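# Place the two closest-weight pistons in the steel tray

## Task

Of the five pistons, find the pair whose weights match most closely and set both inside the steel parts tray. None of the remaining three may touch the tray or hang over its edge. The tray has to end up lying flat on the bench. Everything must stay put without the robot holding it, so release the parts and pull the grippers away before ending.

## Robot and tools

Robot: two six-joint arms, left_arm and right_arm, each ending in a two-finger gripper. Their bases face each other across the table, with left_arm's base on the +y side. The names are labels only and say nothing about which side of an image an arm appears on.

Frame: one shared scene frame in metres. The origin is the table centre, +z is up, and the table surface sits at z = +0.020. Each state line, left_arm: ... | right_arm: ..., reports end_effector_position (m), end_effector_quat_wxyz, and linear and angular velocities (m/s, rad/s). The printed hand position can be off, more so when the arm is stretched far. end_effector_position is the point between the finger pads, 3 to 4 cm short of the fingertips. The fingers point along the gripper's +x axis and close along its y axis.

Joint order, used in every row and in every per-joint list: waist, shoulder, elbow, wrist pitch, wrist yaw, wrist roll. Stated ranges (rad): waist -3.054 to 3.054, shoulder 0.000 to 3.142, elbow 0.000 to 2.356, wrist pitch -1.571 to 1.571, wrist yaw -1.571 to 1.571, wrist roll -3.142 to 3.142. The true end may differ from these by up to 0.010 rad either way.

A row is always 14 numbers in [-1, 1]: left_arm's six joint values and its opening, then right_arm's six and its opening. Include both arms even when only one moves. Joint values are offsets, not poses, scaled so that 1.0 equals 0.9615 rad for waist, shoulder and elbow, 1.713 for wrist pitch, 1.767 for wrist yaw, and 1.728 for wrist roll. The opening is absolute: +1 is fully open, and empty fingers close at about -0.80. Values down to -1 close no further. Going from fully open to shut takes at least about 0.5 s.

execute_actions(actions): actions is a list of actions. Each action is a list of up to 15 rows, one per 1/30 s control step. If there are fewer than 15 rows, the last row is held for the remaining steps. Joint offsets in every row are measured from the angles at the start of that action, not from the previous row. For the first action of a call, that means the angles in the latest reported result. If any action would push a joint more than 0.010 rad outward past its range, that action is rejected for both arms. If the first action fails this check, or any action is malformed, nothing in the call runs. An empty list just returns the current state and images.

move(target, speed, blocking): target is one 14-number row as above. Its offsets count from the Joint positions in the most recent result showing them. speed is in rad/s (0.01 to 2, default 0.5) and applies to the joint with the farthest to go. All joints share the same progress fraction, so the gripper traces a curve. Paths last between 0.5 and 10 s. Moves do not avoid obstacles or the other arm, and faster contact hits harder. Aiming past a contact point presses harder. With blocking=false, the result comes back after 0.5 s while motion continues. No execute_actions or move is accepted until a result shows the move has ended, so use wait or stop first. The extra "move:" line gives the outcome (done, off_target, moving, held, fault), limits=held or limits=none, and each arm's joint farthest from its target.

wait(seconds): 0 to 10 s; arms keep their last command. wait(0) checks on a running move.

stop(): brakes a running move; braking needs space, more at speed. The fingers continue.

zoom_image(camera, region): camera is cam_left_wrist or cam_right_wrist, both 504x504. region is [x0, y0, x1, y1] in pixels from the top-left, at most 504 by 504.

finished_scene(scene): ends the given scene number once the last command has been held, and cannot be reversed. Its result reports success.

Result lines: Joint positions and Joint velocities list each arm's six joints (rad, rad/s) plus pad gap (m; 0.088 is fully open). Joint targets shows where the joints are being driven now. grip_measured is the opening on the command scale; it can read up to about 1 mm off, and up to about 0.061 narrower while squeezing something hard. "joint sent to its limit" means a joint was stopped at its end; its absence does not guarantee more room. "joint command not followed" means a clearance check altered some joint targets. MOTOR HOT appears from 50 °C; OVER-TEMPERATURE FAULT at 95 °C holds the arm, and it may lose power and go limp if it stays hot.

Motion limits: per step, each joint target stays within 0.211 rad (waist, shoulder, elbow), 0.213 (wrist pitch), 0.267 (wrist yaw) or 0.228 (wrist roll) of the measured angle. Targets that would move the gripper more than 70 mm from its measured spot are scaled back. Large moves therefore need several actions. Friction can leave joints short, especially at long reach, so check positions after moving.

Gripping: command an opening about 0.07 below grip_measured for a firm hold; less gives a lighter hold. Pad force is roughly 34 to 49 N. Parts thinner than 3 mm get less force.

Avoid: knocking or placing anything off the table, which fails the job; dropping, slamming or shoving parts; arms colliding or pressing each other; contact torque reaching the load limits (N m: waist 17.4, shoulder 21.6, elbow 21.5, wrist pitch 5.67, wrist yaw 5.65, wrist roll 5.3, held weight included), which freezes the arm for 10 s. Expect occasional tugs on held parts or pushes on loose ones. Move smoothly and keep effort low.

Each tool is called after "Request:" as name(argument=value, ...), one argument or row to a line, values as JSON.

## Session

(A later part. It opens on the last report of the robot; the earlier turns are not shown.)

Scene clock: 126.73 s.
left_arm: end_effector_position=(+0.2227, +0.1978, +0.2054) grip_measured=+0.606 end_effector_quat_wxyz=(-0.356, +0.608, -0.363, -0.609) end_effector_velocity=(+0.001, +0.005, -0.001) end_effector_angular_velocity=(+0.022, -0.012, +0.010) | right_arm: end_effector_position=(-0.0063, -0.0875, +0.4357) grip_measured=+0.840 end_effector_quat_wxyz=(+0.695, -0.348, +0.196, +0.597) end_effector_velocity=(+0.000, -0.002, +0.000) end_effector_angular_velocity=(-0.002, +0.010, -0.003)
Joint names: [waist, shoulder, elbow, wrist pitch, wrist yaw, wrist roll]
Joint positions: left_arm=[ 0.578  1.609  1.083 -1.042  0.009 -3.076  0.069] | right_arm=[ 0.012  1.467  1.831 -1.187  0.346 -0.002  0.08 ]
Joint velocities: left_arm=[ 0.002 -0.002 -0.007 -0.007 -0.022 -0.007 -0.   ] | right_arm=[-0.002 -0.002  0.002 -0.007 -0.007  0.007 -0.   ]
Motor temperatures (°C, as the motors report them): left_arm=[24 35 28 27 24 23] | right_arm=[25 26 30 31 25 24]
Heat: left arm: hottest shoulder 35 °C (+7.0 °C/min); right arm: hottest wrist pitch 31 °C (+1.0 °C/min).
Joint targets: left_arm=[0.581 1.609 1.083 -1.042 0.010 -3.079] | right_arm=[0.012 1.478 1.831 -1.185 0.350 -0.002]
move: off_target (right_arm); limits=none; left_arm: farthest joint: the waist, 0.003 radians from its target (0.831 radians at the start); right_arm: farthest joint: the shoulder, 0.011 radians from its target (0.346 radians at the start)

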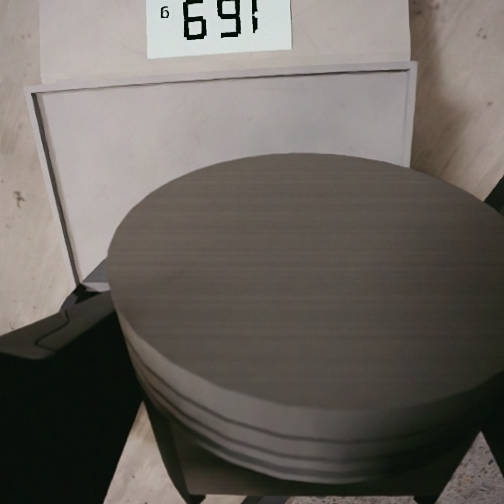

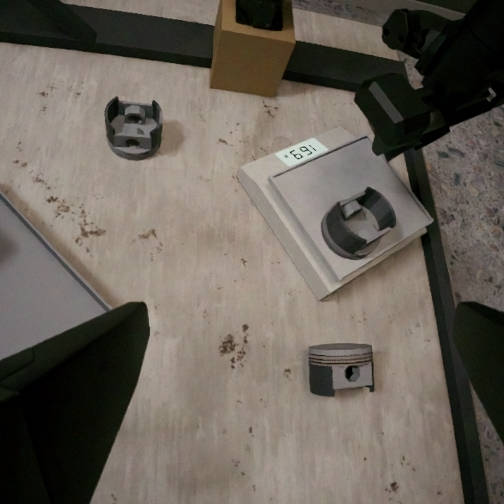

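Request:
move(
  target=[0,0.117,-0.241,0.1935,0,0,0.45, 0,0,0,0,0,0,0.84],
  speed=0.35,
)

Request:
move(
  target=[0,0,0,0,0,0,0.9, 0,0,0,0,0,0,0.84],
)

Scene clock: 128.77 s.
left_arm: end_effector_position=(+0.2179, +0.2053, +0.1276) grip_measured=+0.606 end_effector_quat_wxyz=(-0.357, +0.607, -0.362, -0.610) end_effector_velocity=(-0.001, +0.002, +0.000) end_effector_angular_velocity=(+0.010, -0.002, +0.020) | right_arm: end_effector_position=(-0.0063, -0.0875, +0.4357) grip_measured=+0.840 end_effector_quat_wxyz=(+0.695, -0.348, +0.196, +0.597) end_effector_velocity=(+0.002, -0.003, +0.002) end_effector_angular_velocity=(+0.002, -0.010, -0.002)
Joint names: [waist, shoulder, elbow, wrist pitch, wrist yaw, wrist roll]
Joint positions: left_arm=[ 0.578  1.718  0.86  -0.713  0.009 -3.077  0.069] | right_arm=[ 0.012  1.467  1.831 -1.187  0.346 -0.002  0.08 ]
Joint velocities: left_arm=[-0.002 -0.002 -0.002 -0.007 -0.007 -0.022 -0.   ] | right_arm=[-0.002 -0.007  0.002 -0.007  0.007 -0.007  0.   ]
Motor temperatures (°C, as the motors report them): left_arm=[24 35 28 27 24 23] | right_arm=[25 26 30 31 25 24]
Heat: left arm: hottest shoulder 35 °C (+7.0 °C/min); right arm: hottest wrist pitch 31 °C (+1.0 °C/min).
Joint targets: left_arm=[0.578 1.722 0.852 -0.710 0.009 -3.077] | right_arm=[0.012 1.467 1.831 -1.187 0.346 -0.002]
move: done; limits=none; left_arm: farthest joint: the elbow, 0.008 radians from its target (0.232 radians at the start); right_arm: farthest joint: the waist, 0.000 radians from its target (0.000 radians at the start)

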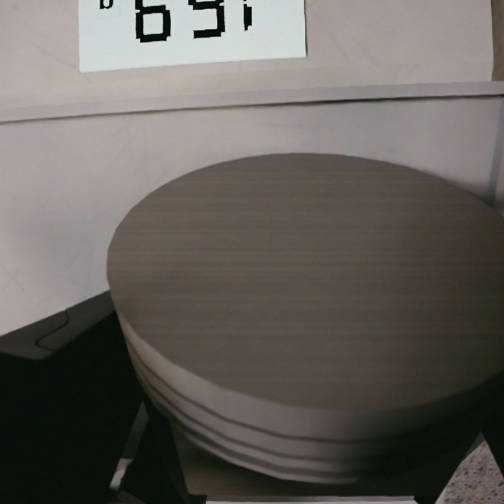

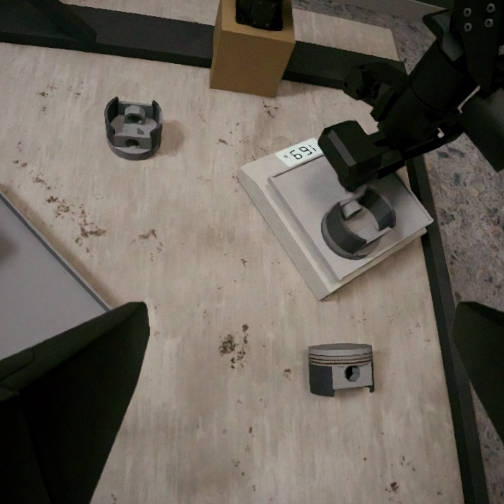

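Scene clock: 129.40 s.
left_arm: end_effector_position=(+0.2179, +0.2053, +0.1276) grip_measured=+0.896 end_effector_quat_wxyz=(-0.357, +0.607, -0.362, -0.610) end_effector_velocity=(-0.001, +0.000, +0.001) end_effector_angular_velocity=(-0.002, +0.008, +0.024) | right_arm: end_effector_position=(-0.0063, -0.0875, +0.4357) grip_measured=+0.840 end_effector_quat_wxyz=(+0.695, -0.348, +0.196, +0.597) end_effector_velocity=(+0.000, -0.002, -0.001) end_effector_angular_velocity=(-0.010, -0.001, +0.008)
Joint names: [waist, shoulder, elbow, wrist pitch, wrist yaw, wrist roll]
Joint positions: left_arm=[ 0.578  1.718  0.86  -0.713  0.009 -3.077  0.083] | right_arm=[ 0.012  1.467  1.831 -1.187  0.346 -0.002  0.08 ]
Joint velocities: left_arm=[ 0.002 -0.002  0.002 -0.007  0.007 -0.022  0.001] | right_arm=[-0.002 -0.002 -0.002 -0.007 -0.007 -0.007  0.   ]
Motor temperatures (°C, as the motors report them): left_arm=[24 35 28 27 24 23] | right_arm=[25 26 30 31 25 24]
Heat: left arm: hottest shoulder 35 °C (+7.0 °C/min); right arm: hottest wrist pitch 31 °C (+1.0 °C/min).
Joint targets: left_arm=[0.578 1.718 0.860 -0.713 0.009 -3.077] | right_arm=[0.012 1.467 1.831 -1.187 0.346 -0.002]
move: done; limits=none; left_arm: farthest joint: the waist, 0.000 radians from its target (0.000 radians at the start); right_arm: farthest joint: the waist, 0.000 radians from its target (0.000 radians at the start)

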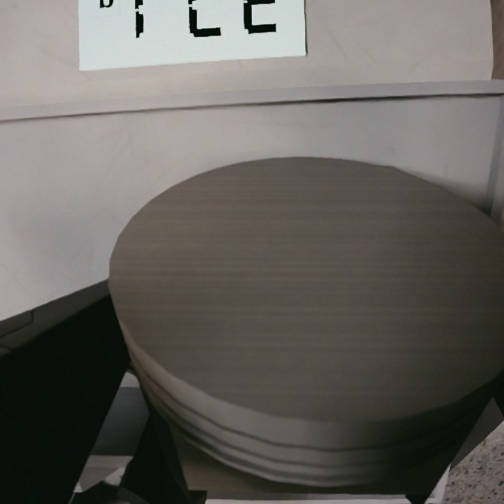

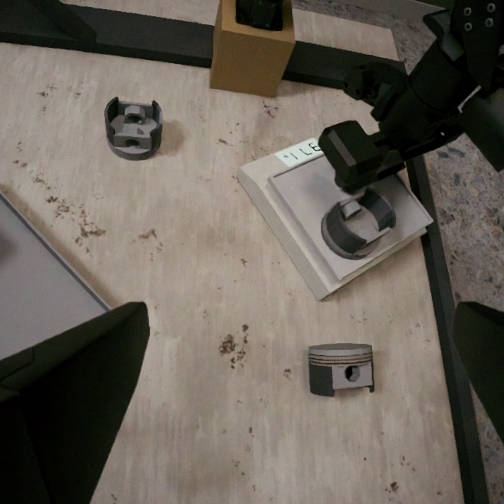

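Request:
move(
  target=[0,-0.122,0.245,-0.193,0,0,0.9, 0,-0.36,0,-0.14,-0.2,0,0.84],
  speed=0.6,
)

Request:
move(
  target=[-0.239,0.23,0.215,0.017,0,0.77,0.7, 0,0,0,0,0,0,0.84],
  speed=1.3,
)

Scene clock: 131.13 s.
left_arm: end_effector_position=(+0.2227, +0.1978, +0.2056) grip_measured=+0.897 end_effector_quat_wxyz=(-0.356, +0.609, -0.363, -0.608) end_effector_velocity=(+0.004, +0.001, +0.000) end_effector_angular_velocity=(+0.006, -0.022, +0.010) | right_arm: end_effector_position=(-0.0326, -0.2208, +0.4833) grip_measured=+0.840 end_effector_quat_wxyz=(+0.594, -0.270, +0.221, +0.725) end_effector_velocity=(-0.001, -0.002, -0.001) end_effector_angular_velocity=(-0.007, -0.002, +0.013)
Joint names: [waist, shoulder, elbow, wrist pitch, wrist yaw, wrist roll]
Joint positions: left_arm=[ 0.578  1.608  1.083 -1.04   0.009 -3.077  0.083] | right_arm=[ 0.012  1.121  1.831 -1.424 -0.003 -0.002  0.08 ]
Joint velocities: left_arm=[ 0.002 -0.002 -0.002  0.007 -0.022 -0.007 -0.   ] | right_arm=[ 0.002 -0.002 -0.002 -0.007 -0.007 -0.007 -0.   ]
Motor temperatures (°C, as the motors report them): left_arm=[24 35 28 27 24 23] | right_arm=[25 26 30 31 25 24]
Heat: left arm: hottest shoulder 35 °C (+6.1 °C/min); right arm: hottest wrist pitch 31 °C (+1.0 °C/min).
Joint targets: left_arm=[0.578 1.601 1.095 -1.044 0.009 -3.077] | right_arm=[0.012 1.121 1.831 -1.427 -0.008 -0.002]
move: off_target (left_arm); limits=none; left_arm: farthest joint: the elbow, 0.013 radians from its target (0.236 radians at the start); right_arm: farthest joint: the wrist yaw, 0.004 radians from its target (0.353 radians at the start)

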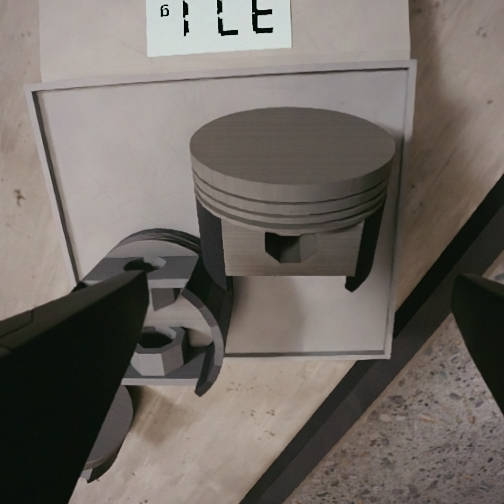

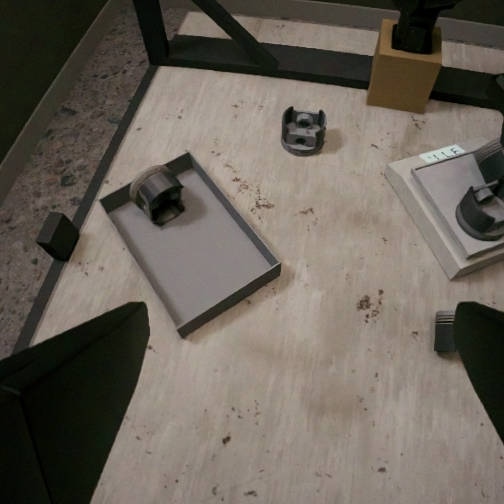

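Scene clock: 133.00 s.
left_arm: end_effector_position=(+0.1859, +0.1183, +0.1934) grip_measured=+0.703 end_effector_quat_wxyz=(-0.681, +0.187, -0.686, -0.177) end_effector_velocity=(+0.001, -0.001, +0.000) end_effector_angular_velocity=(-0.004, -0.009, +0.005) | right_arm: end_effector_position=(-0.0326, -0.2208, +0.4833) grip_measured=+0.840 end_effector_quat_wxyz=(+0.594, -0.270, +0.221, +0.725) end_effector_velocity=(-0.001, -0.000, -0.002) end_effector_angular_velocity=(-0.014, +0.008, -0.002)
Joint names: [waist, shoulder, elbow, wrist pitch, wrist yaw, wrist roll]
Joint positions: left_arm=[ 0.351  1.82   1.277 -1.014  0.009 -1.749  0.073] | right_arm=[ 0.012  1.121  1.831 -1.424 -0.003 -0.002  0.08 ]
Joint velocities: left_arm=[-0.002 -0.002 -0.002  0.007 -0.007 -0.007  0.   ] | right_arm=[-0.002  0.002 -0.002 -0.007 -0.007  0.007 -0.   ]
Motor temperatures (°C, as the motors report them): left_arm=[24 34 28 27 24 23] | right_arm=[25 26 30 32 25 24]
Heat: left arm: hottest shoulder 34 °C (+5.1 °C/min); right arm: hottest wrist pitch 32 °C (+2.0 °C/min).
Joint targets: left_arm=[0.349 1.828 1.289 -1.011 0.009 -1.746] | right_arm=[0.012 1.121 1.831 -1.424 -0.003 -0.002]
move: off_target (left_arm); limits=none; left_arm: farthest joint: the elbow, 0.013 radians from its target (0.207 radians at the start); right_arm: farthest joint: the waist, 0.000 radians from its target (0.000 radians at the start)

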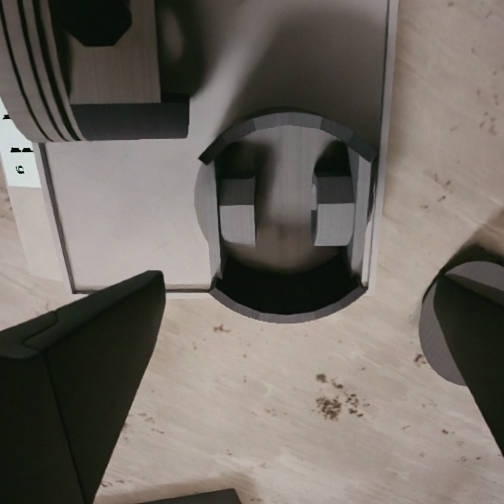

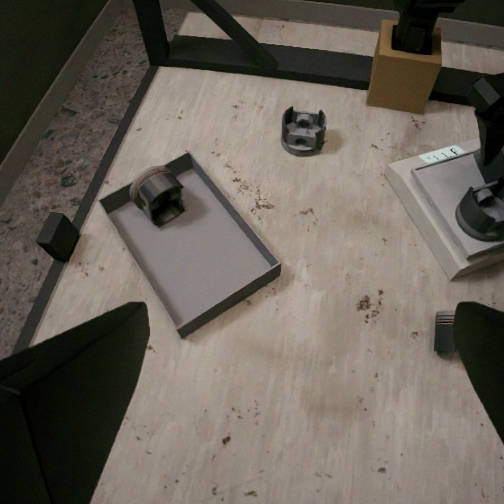

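Request:
execute_actions(
  actions=[],
)

Scene clock: 134.47 s.
left_arm: end_effector_position=(+0.1857, +0.1183, +0.1934) grip_measured=+0.703 end_effector_quat_wxyz=(-0.681, +0.187, -0.686, -0.177) end_effector_velocity=(+0.002, +0.002, -0.000) end_effector_angular_velocity=(+0.014, -0.018, -0.009) | right_arm: end_effector_position=(-0.0326, -0.2208, +0.4833) grip_measured=+0.840 end_effector_quat_wxyz=(+0.594, -0.270, +0.221, +0.725) end_effector_velocity=(-0.000, -0.002, -0.006) end_effector_angular_velocity=(-0.033, +0.004, -0.002)
Joint names: [waist, shoulder, elbow, wrist pitch, wrist yaw, wrist roll]
Joint positions: left_arm=[ 0.351  1.82   1.277 -1.014  0.009 -1.749  0.073] | right_arm=[ 0.012  1.121  1.831 -1.424 -0.003 -0.002  0.08 ]
Joint velocities: left_arm=[-0.002  0.002  0.002 -0.007 -0.022  0.007  0.   ] | right_arm=[-0.002  0.002 -0.007 -0.022 -0.007  0.007 -0.   ]
Motor temperatures (°C, as the motors report them): left_arm=[24 34 28 27 24 23] | right_arm=[25 26 30 32 25 24]
Heat: left arm: hottest shoulder 34 °C (+5.0 °C/min); right arm: hottest wrist pitch 32 °C (+2.0 °C/min).
Joint targets: left_arm=[0.348 1.828 1.289 -1.011 0.009 -1.746] | right_arm=[0.012 1.121 1.831 -1.424 -0.003 -0.002]

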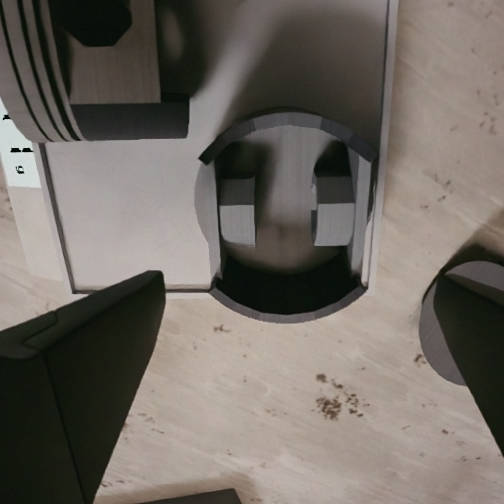

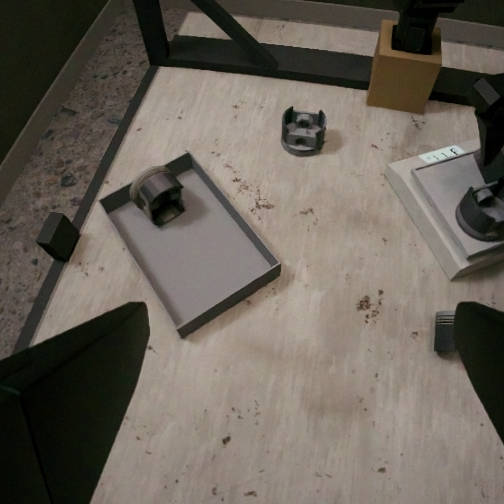

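Request:
move(
  target=[0.026,0.085,-0.1425,0.1142,0,0.014,0.7,0,0,0,0,0,0,0.84],
  speed=0.2,
)

Scene clock: 136.67 s.
left_arm: end_effector_position=(+0.1918, +0.1229, +0.1419) grip_measured=+0.703 end_effector_quat_wxyz=(-0.680, +0.185, -0.686, -0.179) end_effector_velocity=(-0.001, +0.002, +0.000) end_effector_angular_velocity=(+0.010, -0.004, +0.020) | right_arm: end_effector_position=(-0.0326, -0.2208, +0.4833) grip_measured=+0.840 end_effector_quat_wxyz=(+0.594, -0.270, +0.221, +0.725) end_effector_velocity=(-0.003, -0.000, +0.002) end_effector_angular_velocity=(+0.010, +0.011, +0.019)
Joint names: [waist, shoulder, elbow, wrist pitch, wrist yaw, wrist roll]
Joint positions: left_arm=[ 0.373  1.893  1.152 -0.822  0.009 -1.728  0.073] | right_arm=[ 0.012  1.121  1.831 -1.424 -0.003 -0.002  0.08 ]
Joint velocities: left_arm=[-0.002 -0.002 -0.002 -0.007 -0.007 -0.022 -0.   ] | right_arm=[-0.002 -0.002  0.002  0.007 -0.022 -0.007 -0.   ]
Motor temperatures (°C, as the motors report them): left_arm=[24 34 28 27 24 23] | right_arm=[25 26 30 32 25 24]
Heat: left arm: hottest shoulder 34 °C (+5.0 °C/min); right arm: hottest wrist pitch 32 °C (+2.0 °C/min).
Joint targets: left_arm=[0.376 1.902 1.140 -0.819 0.009 -1.725] | right_arm=[0.012 1.121 1.831 -1.424 -0.003 -0.002]
move: off_target (left_arm); limits=none; left_arm: farthest joint: the elbow, 0.012 radians from its target (0.137 radians at the start); right_arm: farthest joint: the waist, 0.000 radians from its target (0.000 radians at the start)

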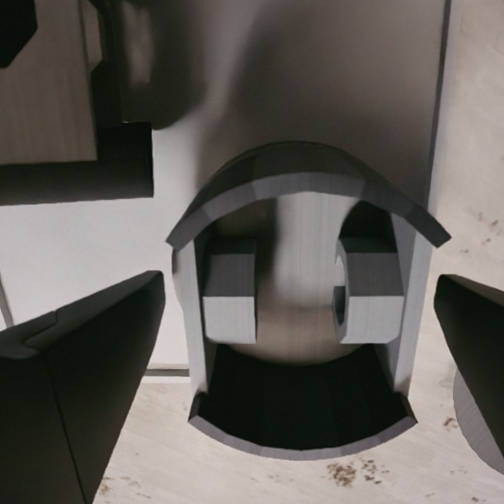

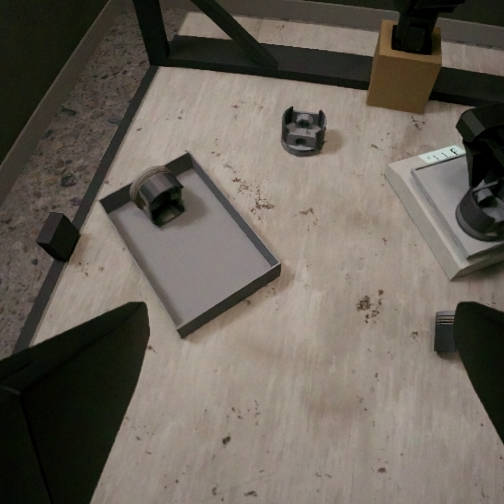

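Request:
execute_actions(
  actions=[
    [[0,0.014,-0.02,0.006,0,0,0.7,0,0,0,0,0,0,0.84]],
    [[0,0,0,0,0,0,0.5,0,0,0,0,0,0,0.84],[0,0,0,0,0,0,0.45,0,0,0,0,0,0,0.84],[0,0,0,0,0,0,0.4,0,0,0,0,0,0,0.84],[0,0,0,0,0,0,0.36,0,0,0,0,0,0,0.84],[0,0,0,0,0,0,0.33,0,0,0,0,0,0,0.84],[0,0,0,0,0,0,0.3,0,0,0,0,0,0,0.84],[0,0,0,0,0,0,0.27,0,0,0,0,0,0,0.84],[0,0,0,0,0,0,0.24,0,0,0,0,0,0,0.84],[0,0,0,0,0,0,0.2,0,0,0,0,0,0,0.84],[0,0,0,0,0,0,0.15,0,0,0,0,0,0,0.84]],
  ],
)

Scene clock: 138.13 s.
left_arm: end_effector_position=(+0.1913, +0.1242, +0.1387) grip_measured=+0.277 end_effector_quat_wxyz=(-0.680, +0.183, -0.686, -0.181) end_effector_velocity=(-0.004, +0.002, +0.001) end_effector_angular_velocity=(+0.004, +0.009, -0.015) | right_arm: end_effector_position=(-0.0326, -0.2208, +0.4833) grip_measured=+0.840 end_effector_quat_wxyz=(+0.594, -0.270, +0.221, +0.725) end_effector_velocity=(-0.001, -0.002, -0.001) end_effector_angular_velocity=(-0.011, +0.018, +0.005)
Joint names: [waist, shoulder, elbow, wrist pitch, wrist yaw, wrist roll]
Joint positions: left_arm=[ 0.373  1.898  1.144 -0.813  0.009 -1.728  0.053] | right_arm=[ 0.012  1.121  1.831 -1.424 -0.003 -0.002  0.08 ]
Joint velocities: left_arm=[-0.007 -0.007 -0.007 -0.007  0.007  0.007 -0.   ] | right_arm=[-0.007 -0.002 -0.002 -0.007 -0.022  0.007  0.   ]
Motor temperatures (°C, as the motors report them): left_arm=[24 34 28 27 24 23] | right_arm=[25 25 30 32 25 24]
Heat: left arm: hottest shoulder 34 °C (+5.1 °C/min); right arm: hottest wrist pitch 32 °C (+1.0 °C/min).
Joint targets: left_arm=[0.373 1.898 1.144 -0.814 0.009 -1.728] | right_arm=[0.012 1.121 1.831 -1.424 -0.003 -0.002]

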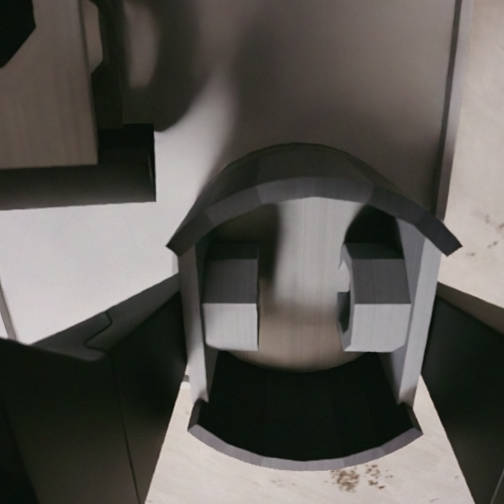

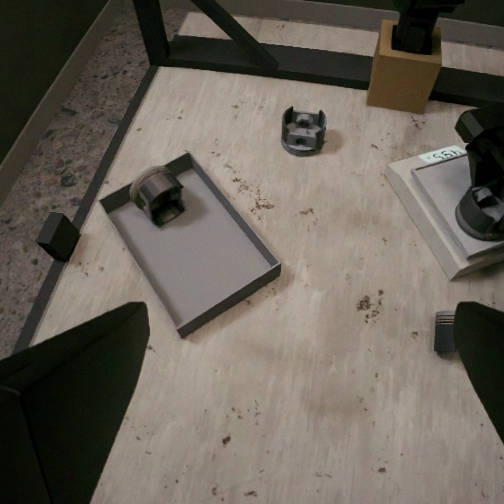

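Request:
move(
  target=[0,-0.102,0.169,-0.1416,0,0,0.15,0,0,0,0,0,0,0.84],
  speed=0.3,
)

Scene clock: 139.90 s.
left_arm: end_effector_position=(+0.1910, +0.1250, +0.1986) grip_measured=+0.277 end_effector_quat_wxyz=(-0.680, +0.181, -0.687, -0.184) end_effector_velocity=(+0.001, +0.003, +0.000) end_effector_angular_velocity=(+0.010, -0.004, +0.010) | right_arm: end_effector_position=(-0.0326, -0.2208, +0.4833) grip_measured=+0.840 end_effector_quat_wxyz=(+0.594, -0.270, +0.221, +0.725) end_effector_velocity=(+0.004, -0.001, -0.001) end_effector_angular_velocity=(-0.003, -0.021, -0.014)
Joint names: [waist, shoulder, elbow, wrist pitch, wrist yaw, wrist roll]
Joint positions: left_arm=[ 0.373  1.812  1.289 -1.053  0.009 -1.728  0.053] | right_arm=[ 0.012  1.121  1.831 -1.424 -0.003 -0.002  0.08 ]
Joint velocities: left_arm=[ 0.002 -0.002 -0.002 -0.007 -0.007 -0.007 -0.   ] | right_arm=[-0.002 -0.002 -0.002 -0.007  0.022 -0.007  0.   ]
Motor temperatures (°C, as the motors report them): left_arm=[24 34 28 27 24 23] | right_arm=[25 25 30 32 25 24]
Heat: left arm: hottest shoulder 34 °C (+5.1 °C/min); right arm: hottest wrist pitch 32 °C (+1.0 °C/min).
Joint targets: left_arm=[0.373 1.800 1.306 -1.056 0.009 -1.728] | right_arm=[0.012 1.121 1.831 -1.424 -0.003 -0.002]
move: off_target (left_arm); limits=none; left_arm: farthest joint: the elbow, 0.017 radians from its target (0.163 radians at the start); right_arm: farthest joint: the waist, 0.000 radians from its target (0.000 radians at the start)

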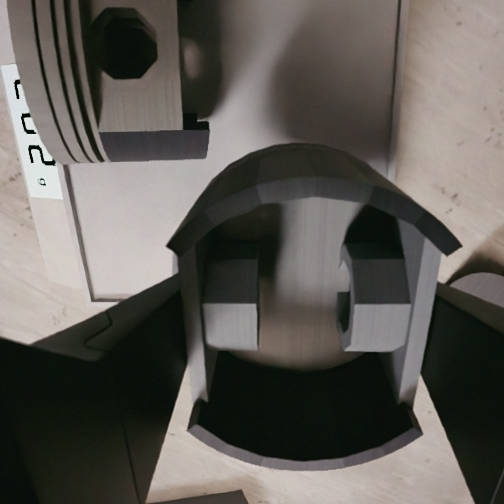

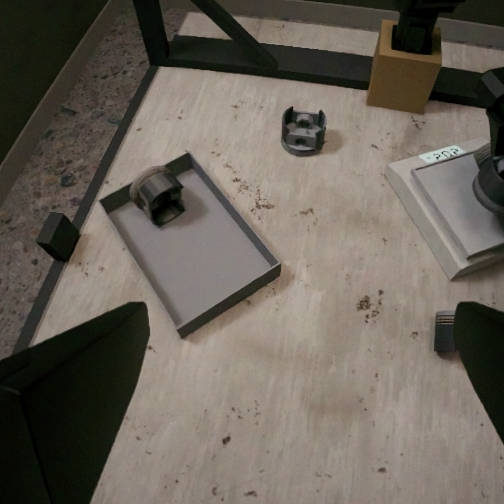

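Request:
move(
  target=[-0.945,0.664,0.836,-0.0895,0,0.212,0.15,0,0,0,0,0,0,0.84],
  speed=0.5,
)

Scene clock: 143.27 s.
left_arm: end_effector_position=(-0.1695, +0.0254, +0.1501) grip_measured=+0.277 end_effector_quat_wxyz=(+0.654, +0.260, +0.661, -0.259) end_effector_velocity=(-0.001, -0.001, +0.000) end_effector_angular_velocity=(-0.010, -0.003, +0.005) | right_arm: end_effector_position=(-0.0326, -0.2208, +0.4833) grip_measured=+0.840 end_effector_quat_wxyz=(+0.594, -0.270, +0.221, +0.725) end_effector_velocity=(+0.000, -0.004, -0.004) end_effector_angular_velocity=(-0.026, +0.017, -0.011)
Joint names: [waist, shoulder, elbow, wrist pitch, wrist yaw, wrist roll]
Joint positions: left_arm=[-0.536  2.444  2.076 -1.203  0.01  -1.365  0.053] | right_arm=[ 0.012  1.121  1.831 -1.424 -0.003 -0.002  0.08 ]
Joint velocities: left_arm=[-0.002 -0.002 -0.002  0.007 -0.007 -0.007 -0.   ] | right_arm=[-0.002 -0.002 -0.002 -0.022 -0.007  0.022 -0.   ]
Motor temperatures (°C, as the motors report them): left_arm=[24 34 28 27 24 23] | right_arm=[25 25 30 32 25 24]
Heat: left arm: hottest shoulder 34 °C (+5.0 °C/min); right arm: hottest wrist pitch 32 °C (+1.0 °C/min).
Joint targets: left_arm=[-0.535 2.451 2.094 -1.206 0.009 -1.362] | right_arm=[0.012 1.121 1.831 -1.424 -0.003 -0.002]
move: off_target (left_arm); limits=none; left_arm: farthest joint: the elbow, 0.016 radians from its target (0.803 radians at the start); right_arm: farthest joint: the waist, 0.000 radians from its target (0.000 radians at the start)

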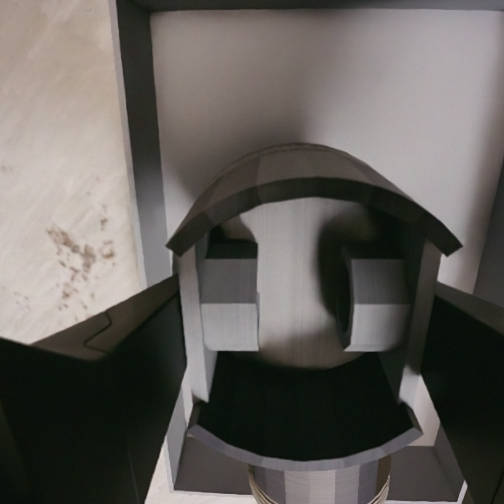

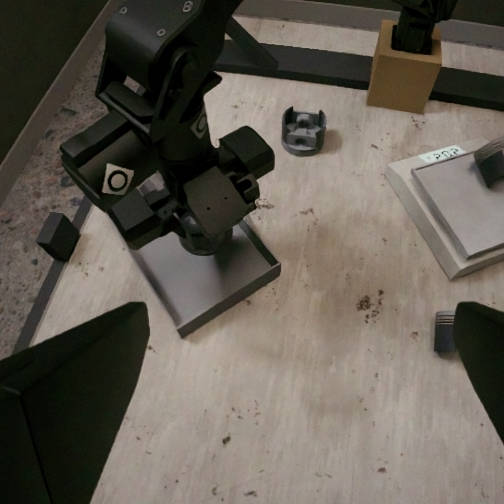

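Request:
move(
  target=[0.025,0.082,-0.114,0.1014,0,0.013,0.15,0,0,0,0,0,0,0.84],
  speed=0.15,
)

Scene clock: 145.73 s.
left_arm: end_effector_position=(-0.1615, +0.0188, +0.0915) grip_measured=+0.277 end_effector_quat_wxyz=(+0.655, +0.261, +0.661, -0.257) end_effector_velocity=(+0.004, +0.002, -0.001) end_effector_angular_velocity=(+0.007, -0.012, -0.005) | right_arm: end_effector_position=(-0.0326, -0.2208, +0.4833) grip_measured=+0.840 end_effector_quat_wxyz=(+0.594, -0.270, +0.221, +0.725) end_effector_velocity=(-0.000, -0.002, -0.001) end_effector_angular_velocity=(-0.007, -0.002, +0.008)
Joint names: [waist, shoulder, elbow, wrist pitch, wrist yaw, wrist roll]
Joint positions: left_arm=[-0.514  2.518  1.975 -1.032  0.01  -1.345  0.053] | right_arm=[ 0.012  1.121  1.831 -1.424 -0.003 -0.002  0.08 ]
Joint velocities: left_arm=[ 0.002 -0.002 -0.007 -0.007 -0.007  0.007 -0.   ] | right_arm=[-0.002 -0.002 -0.002 -0.007 -0.007 -0.007 -0.   ]
Motor temperatures (°C, as the motors report them): left_arm=[24 35 28 27 24 23] | right_arm=[25 25 30 32 25 24]
Heat: left arm: hottest shoulder 35 °C (+6.0 °C/min); right arm: hottest wrist pitch 32 °C (+1.0 °C/min).
Joint targets: left_arm=[-0.512 2.523 1.967 -1.030 0.010 -1.342] | right_arm=[0.012 1.121 1.831 -1.424 -0.003 -0.002]
move: done; limits=none; left_arm: farthest joint: the elbow, 0.009 radians from its target (0.110 radians at the start); right_arm: farthest joint: the waist, 0.000 radians from its target (0.000 radians at the start)

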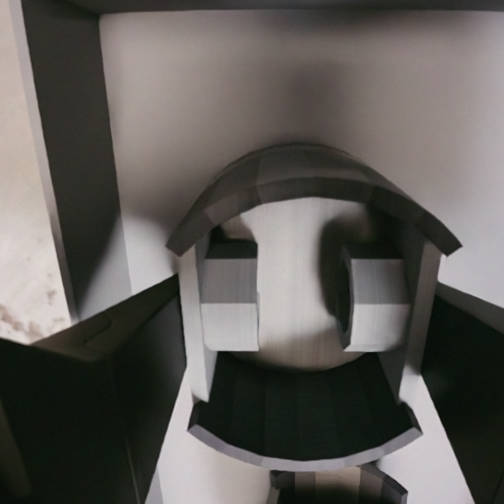

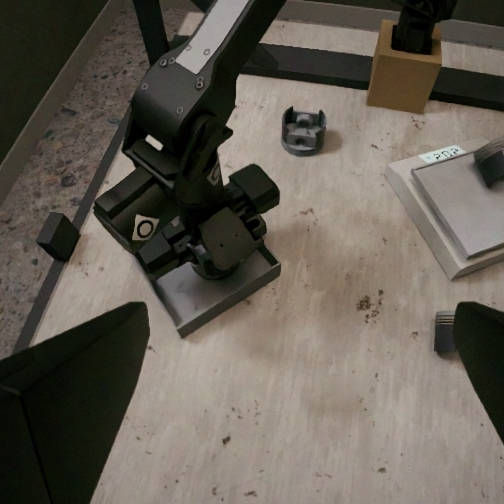

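Request:
move(
  target=[0,0.015,0,0.007,0,0,0.15,0,0,0,0,0,0,0.84],
  speed=0.03,
)

Scene clock: 146.97 s.
left_arm: end_effector_position=(-0.1619, +0.0181, +0.0875) grip_measured=+0.277 end_effector_quat_wxyz=(+0.655, +0.261, +0.661, -0.257) end_effector_velocity=(-0.001, -0.001, +0.001) end_effector_angular_velocity=(-0.010, -0.003, +0.020) | right_arm: end_effector_position=(-0.0326, -0.2208, +0.4833) grip_measured=+0.840 end_effector_quat_wxyz=(+0.594, -0.270, +0.221, +0.725) end_effector_velocity=(-0.003, -0.000, +0.001) end_effector_angular_velocity=(+0.006, +0.010, +0.019)
Joint names: [waist, shoulder, elbow, wrist pitch, wrist yaw, wrist roll]
Joint positions: left_arm=[-0.514  2.527  1.975 -1.023  0.01  -1.345  0.053] | right_arm=[ 0.012  1.121  1.831 -1.424 -0.003 -0.002  0.08 ]
Joint velocities: left_arm=[-0.002 -0.002 -0.002  0.007 -0.007 -0.022 -0.   ] | right_arm=[-0.002 -0.002 -0.002  0.007 -0.022 -0.007  0.   ]
Motor temperatures (°C, as the motors report them): left_arm=[24 35 28 27 24 23] | right_arm=[25 25 30 32 25 24]
Heat: left arm: hottest shoulder 35 °C (+5.1 °C/min); right arm: hottest wrist pitch 32 °C (+1.0 °C/min).
Joint targets: left_arm=[-0.514 2.533 1.975 -1.020 0.010 -1.345] | right_arm=[0.012 1.121 1.831 -1.424 -0.003 -0.002]
move: done; limits=none; left_arm: farthest joint: the shoulder, 0.005 radians from its target (0.014 radians at the start); right_arm: farthest joint: the waist, 0.000 radians from its target (0.000 radians at the start)

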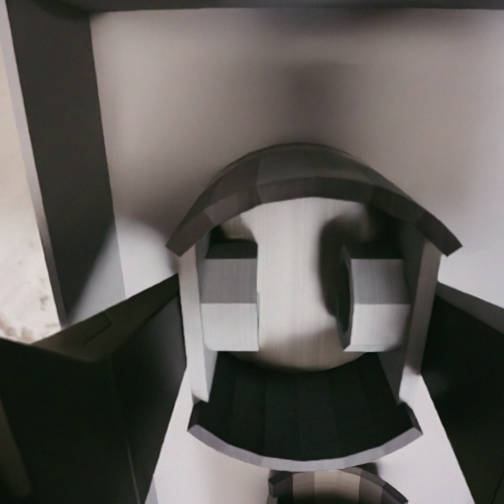

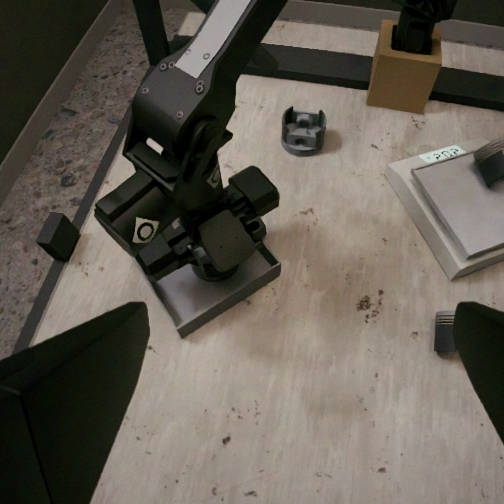

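No contact yet; a bit lower.

Request:
move(
  target=[0,0.013,0,0.006,0,0,0.15,0,0,0,0,0,0,0.84],
  speed=0.03,
)

Scene clock: 148.03 s.
left_arm: end_effector_position=(-0.1624, +0.0172, +0.0856) grip_measured=+0.277 end_effector_quat_wxyz=(+0.655, +0.260, +0.662, -0.258) end_effector_velocity=(+0.003, -0.000, -0.001) end_effector_angular_velocity=(+0.003, -0.010, +0.010) | right_arm: end_effector_position=(-0.0326, -0.2208, +0.4833) grip_measured=+0.840 end_effector_quat_wxyz=(+0.594, -0.270, +0.221, +0.725) end_effector_velocity=(+0.000, -0.003, -0.001) end_effector_angular_velocity=(-0.002, -0.001, +0.008)
Joint names: [waist, shoulder, elbow, wrist pitch, wrist yaw, wrist roll]
Joint positions: left_arm=[-0.514  2.531  1.975 -1.016  0.01  -1.345  0.053] | right_arm=[ 0.012  1.121  1.831 -1.424 -0.003 -0.002  0.08 ]
Joint velocities: left_arm=[ 0.002  0.002  0.002 -0.007 -0.007 -0.007 -0.   ] | right_arm=[-0.002 -0.007 -0.002 -0.007 -0.007 -0.007 -0.   ]
Motor temperatures (°C, as the motors report them): left_arm=[24 36 28 27 24 23] | right_arm=[25 25 30 32 25 24]
Heat: left arm: hottest shoulder 36 °C (+6.1 °C/min); right arm: hottest wrist pitch 32 °C (+1.0 °C/min).
Joint targets: left_arm=[-0.514 2.539 1.975 -1.013 0.010 -1.345] | right_arm=[0.012 1.121 1.831 -1.424 -0.003 -0.002]
move: done; limits=none; left_arm: farthest joint: the shoulder, 0.008 radians from its target (0.013 radians at the start); right_arm: farthest joint: the waist, 0.000 radians from its target (0.000 radians at the start)

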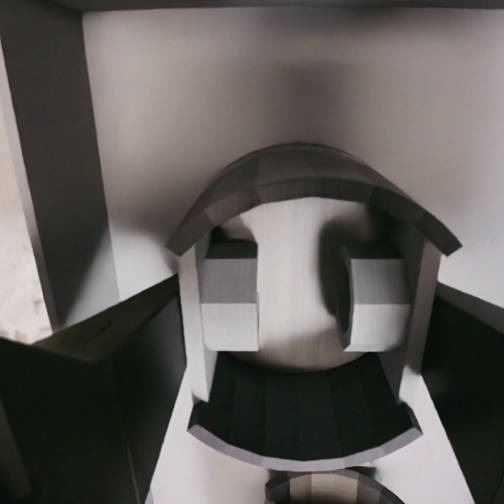

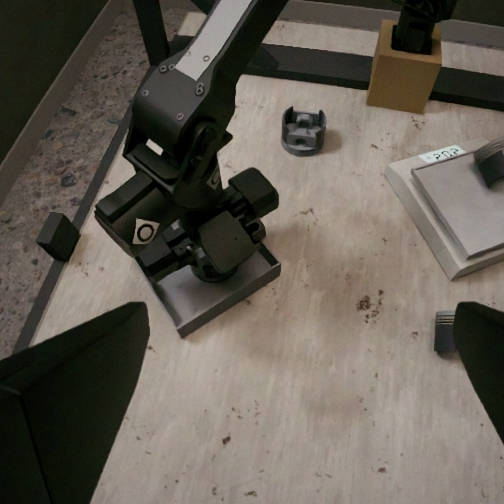

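Contact. Release and lift.

Request:
execute_actions(
  actions=[
    [[0,0,0,0,0,0,0.25,0,0,0,0,0,0,0.84],[0,0,0,0,0,0,0.32,0,0,0,0,0,0,0.84],[0,0,0,0,0,0,0.4,0,0,0,0,0,0,0.84],[0,0,0,0,0,0,0.5,0,0,0,0,0,0,0.84],[0,0,0,0,0,0,0.6,0,0,0,0,0,0,0.84],[0,0,0,0,0,0,0.7,0,0,0,0,0,0,0.84]],
  ],
)

Request:
move(
  target=[0,-0.1,0.12,-0.11,0,0,0.7,0,0,0,0,0,0,0.84],
  speed=0.3,
)

Request:
move(
  target=[0.3,-0.9,-0.7,0,0,0,0.7,0,0,0,0,0,0,0.84],
  speed=0.6,
)

Scene clock: 148.97 s.
left_arm: end_effector_position=(-0.1624, +0.0172, +0.0856) grip_measured=+0.682 end_effector_quat_wxyz=(+0.655, +0.260, +0.662, -0.258) end_effector_velocity=(-0.001, +0.003, -0.002) end_effector_angular_velocity=(+0.014, +0.000, +0.005) | right_arm: end_effector_position=(-0.0326, -0.2208, +0.4833) grip_measured=+0.840 end_effector_quat_wxyz=(+0.594, -0.270, +0.221, +0.725) end_effector_velocity=(-0.000, -0.002, -0.001) end_effector_angular_velocity=(-0.005, -0.013, +0.017)
Joint names: [waist, shoulder, elbow, wrist pitch, wrist yaw, wrist roll]
Joint positions: left_arm=[-0.514  2.531  1.975 -1.016  0.01  -1.345  0.072] | right_arm=[ 0.012  1.121  1.831 -1.424 -0.003 -0.002  0.08 ]
Joint velocities: left_arm=[-0.002  0.002 -0.002 -0.007  0.007 -0.007  0.007] | right_arm=[-0.002 -0.002 -0.002 -0.007 -0.007 -0.022  0.   ]
Motor temperatures (°C, as the motors report them): left_arm=[24 36 28 27 24 23] | right_arm=[25 25 30 32 25 24]
Heat: left arm: hottest shoulder 36 °C (+5.1 °C/min); right arm: hottest wrist pitch 32 °C (+1.0 °C/min).
Joint targets: left_arm=[-0.514 2.531 1.975 -1.016 0.010 -1.345] | right_arm=[0.012 1.121 1.831 -1.424 -0.003 -0.002]

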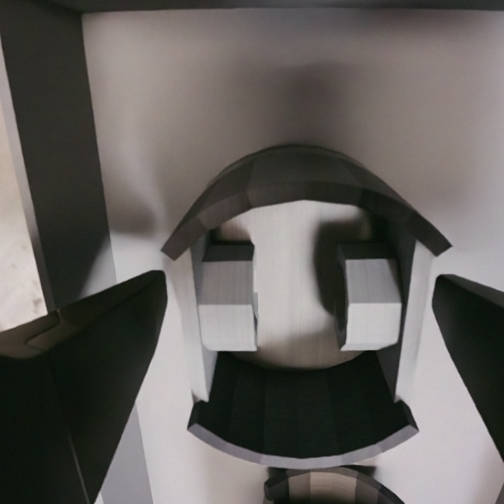

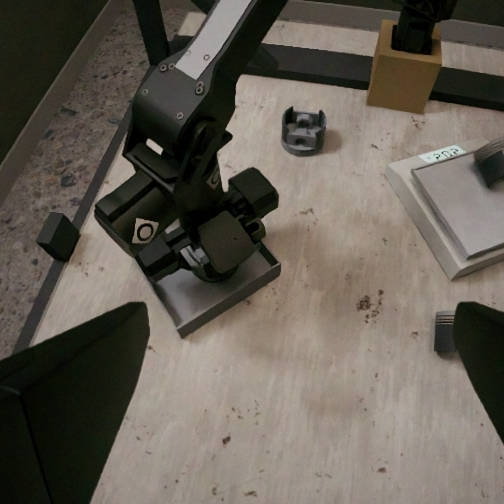

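Scene clock: 150.13 s.
left_arm: end_effector_position=(-0.1614, +0.0191, +0.1505) grip_measured=+0.697 end_effector_quat_wxyz=(+0.654, +0.258, +0.662, -0.260) end_effector_velocity=(+0.001, +0.006, -0.002) end_effector_angular_velocity=(+0.020, -0.020, -0.015) | right_arm: end_effector_position=(-0.0326, -0.2208, +0.4833) grip_measured=+0.840 end_effector_quat_wxyz=(+0.594, -0.270, +0.221, +0.725) end_effector_velocity=(-0.002, -0.002, -0.001) end_effector_angular_velocity=(-0.009, +0.007, +0.019)
Joint names: [waist, shoulder, elbow, wrist pitch, wrist yaw, wrist roll]
Joint positions: left_arm=[-0.514  2.445  2.079 -1.201  0.01  -1.345  0.073] | right_arm=[ 0.012  1.121  1.831 -1.424 -0.003 -0.002  0.08 ]
Joint velocities: left_arm=[-0.007  0.002 -0.002 -0.022 -0.007  0.007  0.   ] | right_arm=[-0.002 -0.002 -0.002 -0.007 -0.022 -0.007 -0.   ]
Motor temperatures (°C, as the motors report them): left_arm=[24 36 29 27 24 23] | right_arm=[25 25 30 32 25 24]
Heat: left arm: hottest shoulder 36 °C (+5.1 °C/min); right arm: hottest wrist pitch 32 °C (+1.0 °C/min).
Joint targets: left_arm=[-0.514 2.435 2.091 -1.204 0.010 -1.345] | right_arm=[0.012 1.121 1.831 -1.424 -0.003 -0.002]
move: off_target (left_arm); limits=none; left_arm: farthest joint: the elbow, 0.011 radians from its target (0.115 radians at the start); right_arm: farthest joint: the waist, 0.000 radians from its target (0.000 radians at the start)

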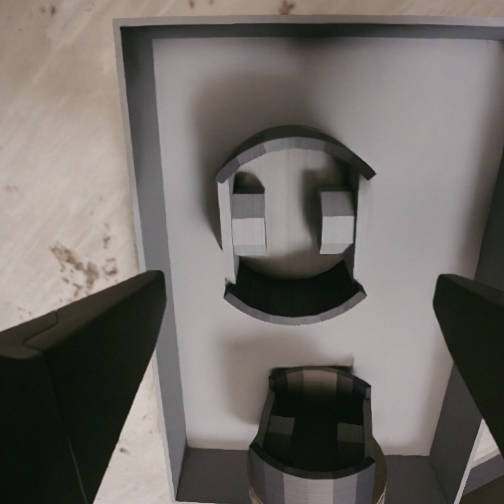

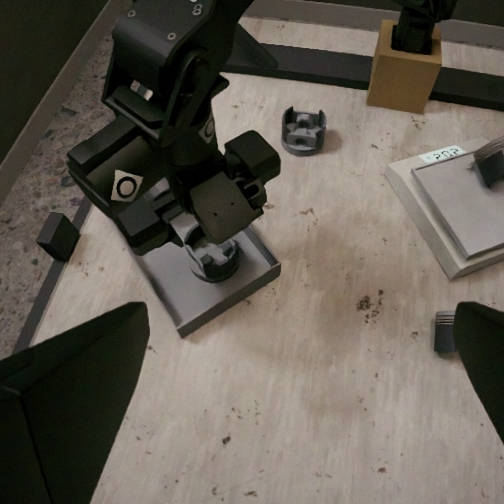

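Scene clock: 152.27 s.
left_arm: end_effector_position=(-0.0001, +0.1183, +0.2991) grip_measured=+0.697 end_effector_quat_wxyz=(+0.681, +0.091, +0.689, -0.233) end_effector_velocity=(+0.002, +0.005, -0.001) end_effector_angular_velocity=(+0.020, -0.011, +0.006) | right_arm: end_effector_position=(-0.0326, -0.2208, +0.4833) grip_measured=+0.840 end_effector_quat_wxyz=(+0.594, -0.270, +0.221, +0.725) end_effector_velocity=(+0.002, +0.001, +0.001) end_effector_angular_velocity=(+0.009, -0.009, -0.003)
Joint names: [waist, shoulder, elbow, wrist pitch, wrist yaw, wrist roll]
Joint positions: left_arm=[-0.229  1.588  1.419 -1.201  0.01  -1.345  0.073] | right_arm=[ 0.012  1.121  1.831 -1.424 -0.003 -0.002  0.08 ]
Joint velocities: left_arm=[-0.002 -0.002 -0.002 -0.022 -0.007 -0.007 -0.   ] | right_arm=[-0.002 -0.002 -0.002  0.007  0.007 -0.007  0.   ]
Motor temperatures (°C, as the motors report them): left_arm=[24 37 28 27 24 23] | right_arm=[25 25 30 32 25 24]
Heat: left arm: hottest shoulder 37 °C (+5.0 °C/min); right arm: hottest wrist pitch 32 °C (+2.0 °C/min).
Joint targets: left_arm=[-0.226 1.580 1.406 -1.201 0.010 -1.345] | right_arm=[0.012 1.121 1.831 -1.424 -0.003 -0.002]
move: off_target (left_arm); limits=none; left_arm: farthest joint: the elbow, 0.013 radians from its target (0.673 radians at the start); right_arm: farthest joint: the waist, 0.000 radians from its target (0.000 radians at the start)

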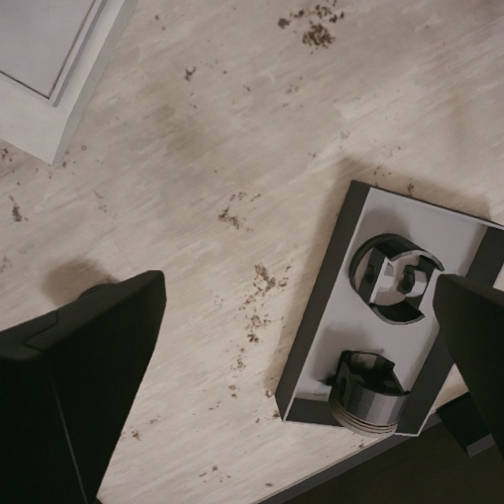

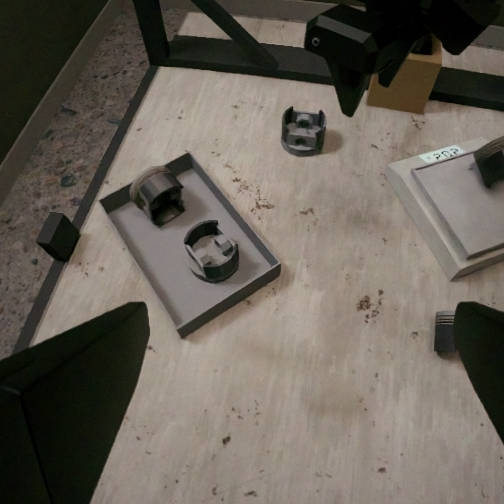

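Request:
finished_scene(
  scene=1,
)

The scene is finished: the task was done.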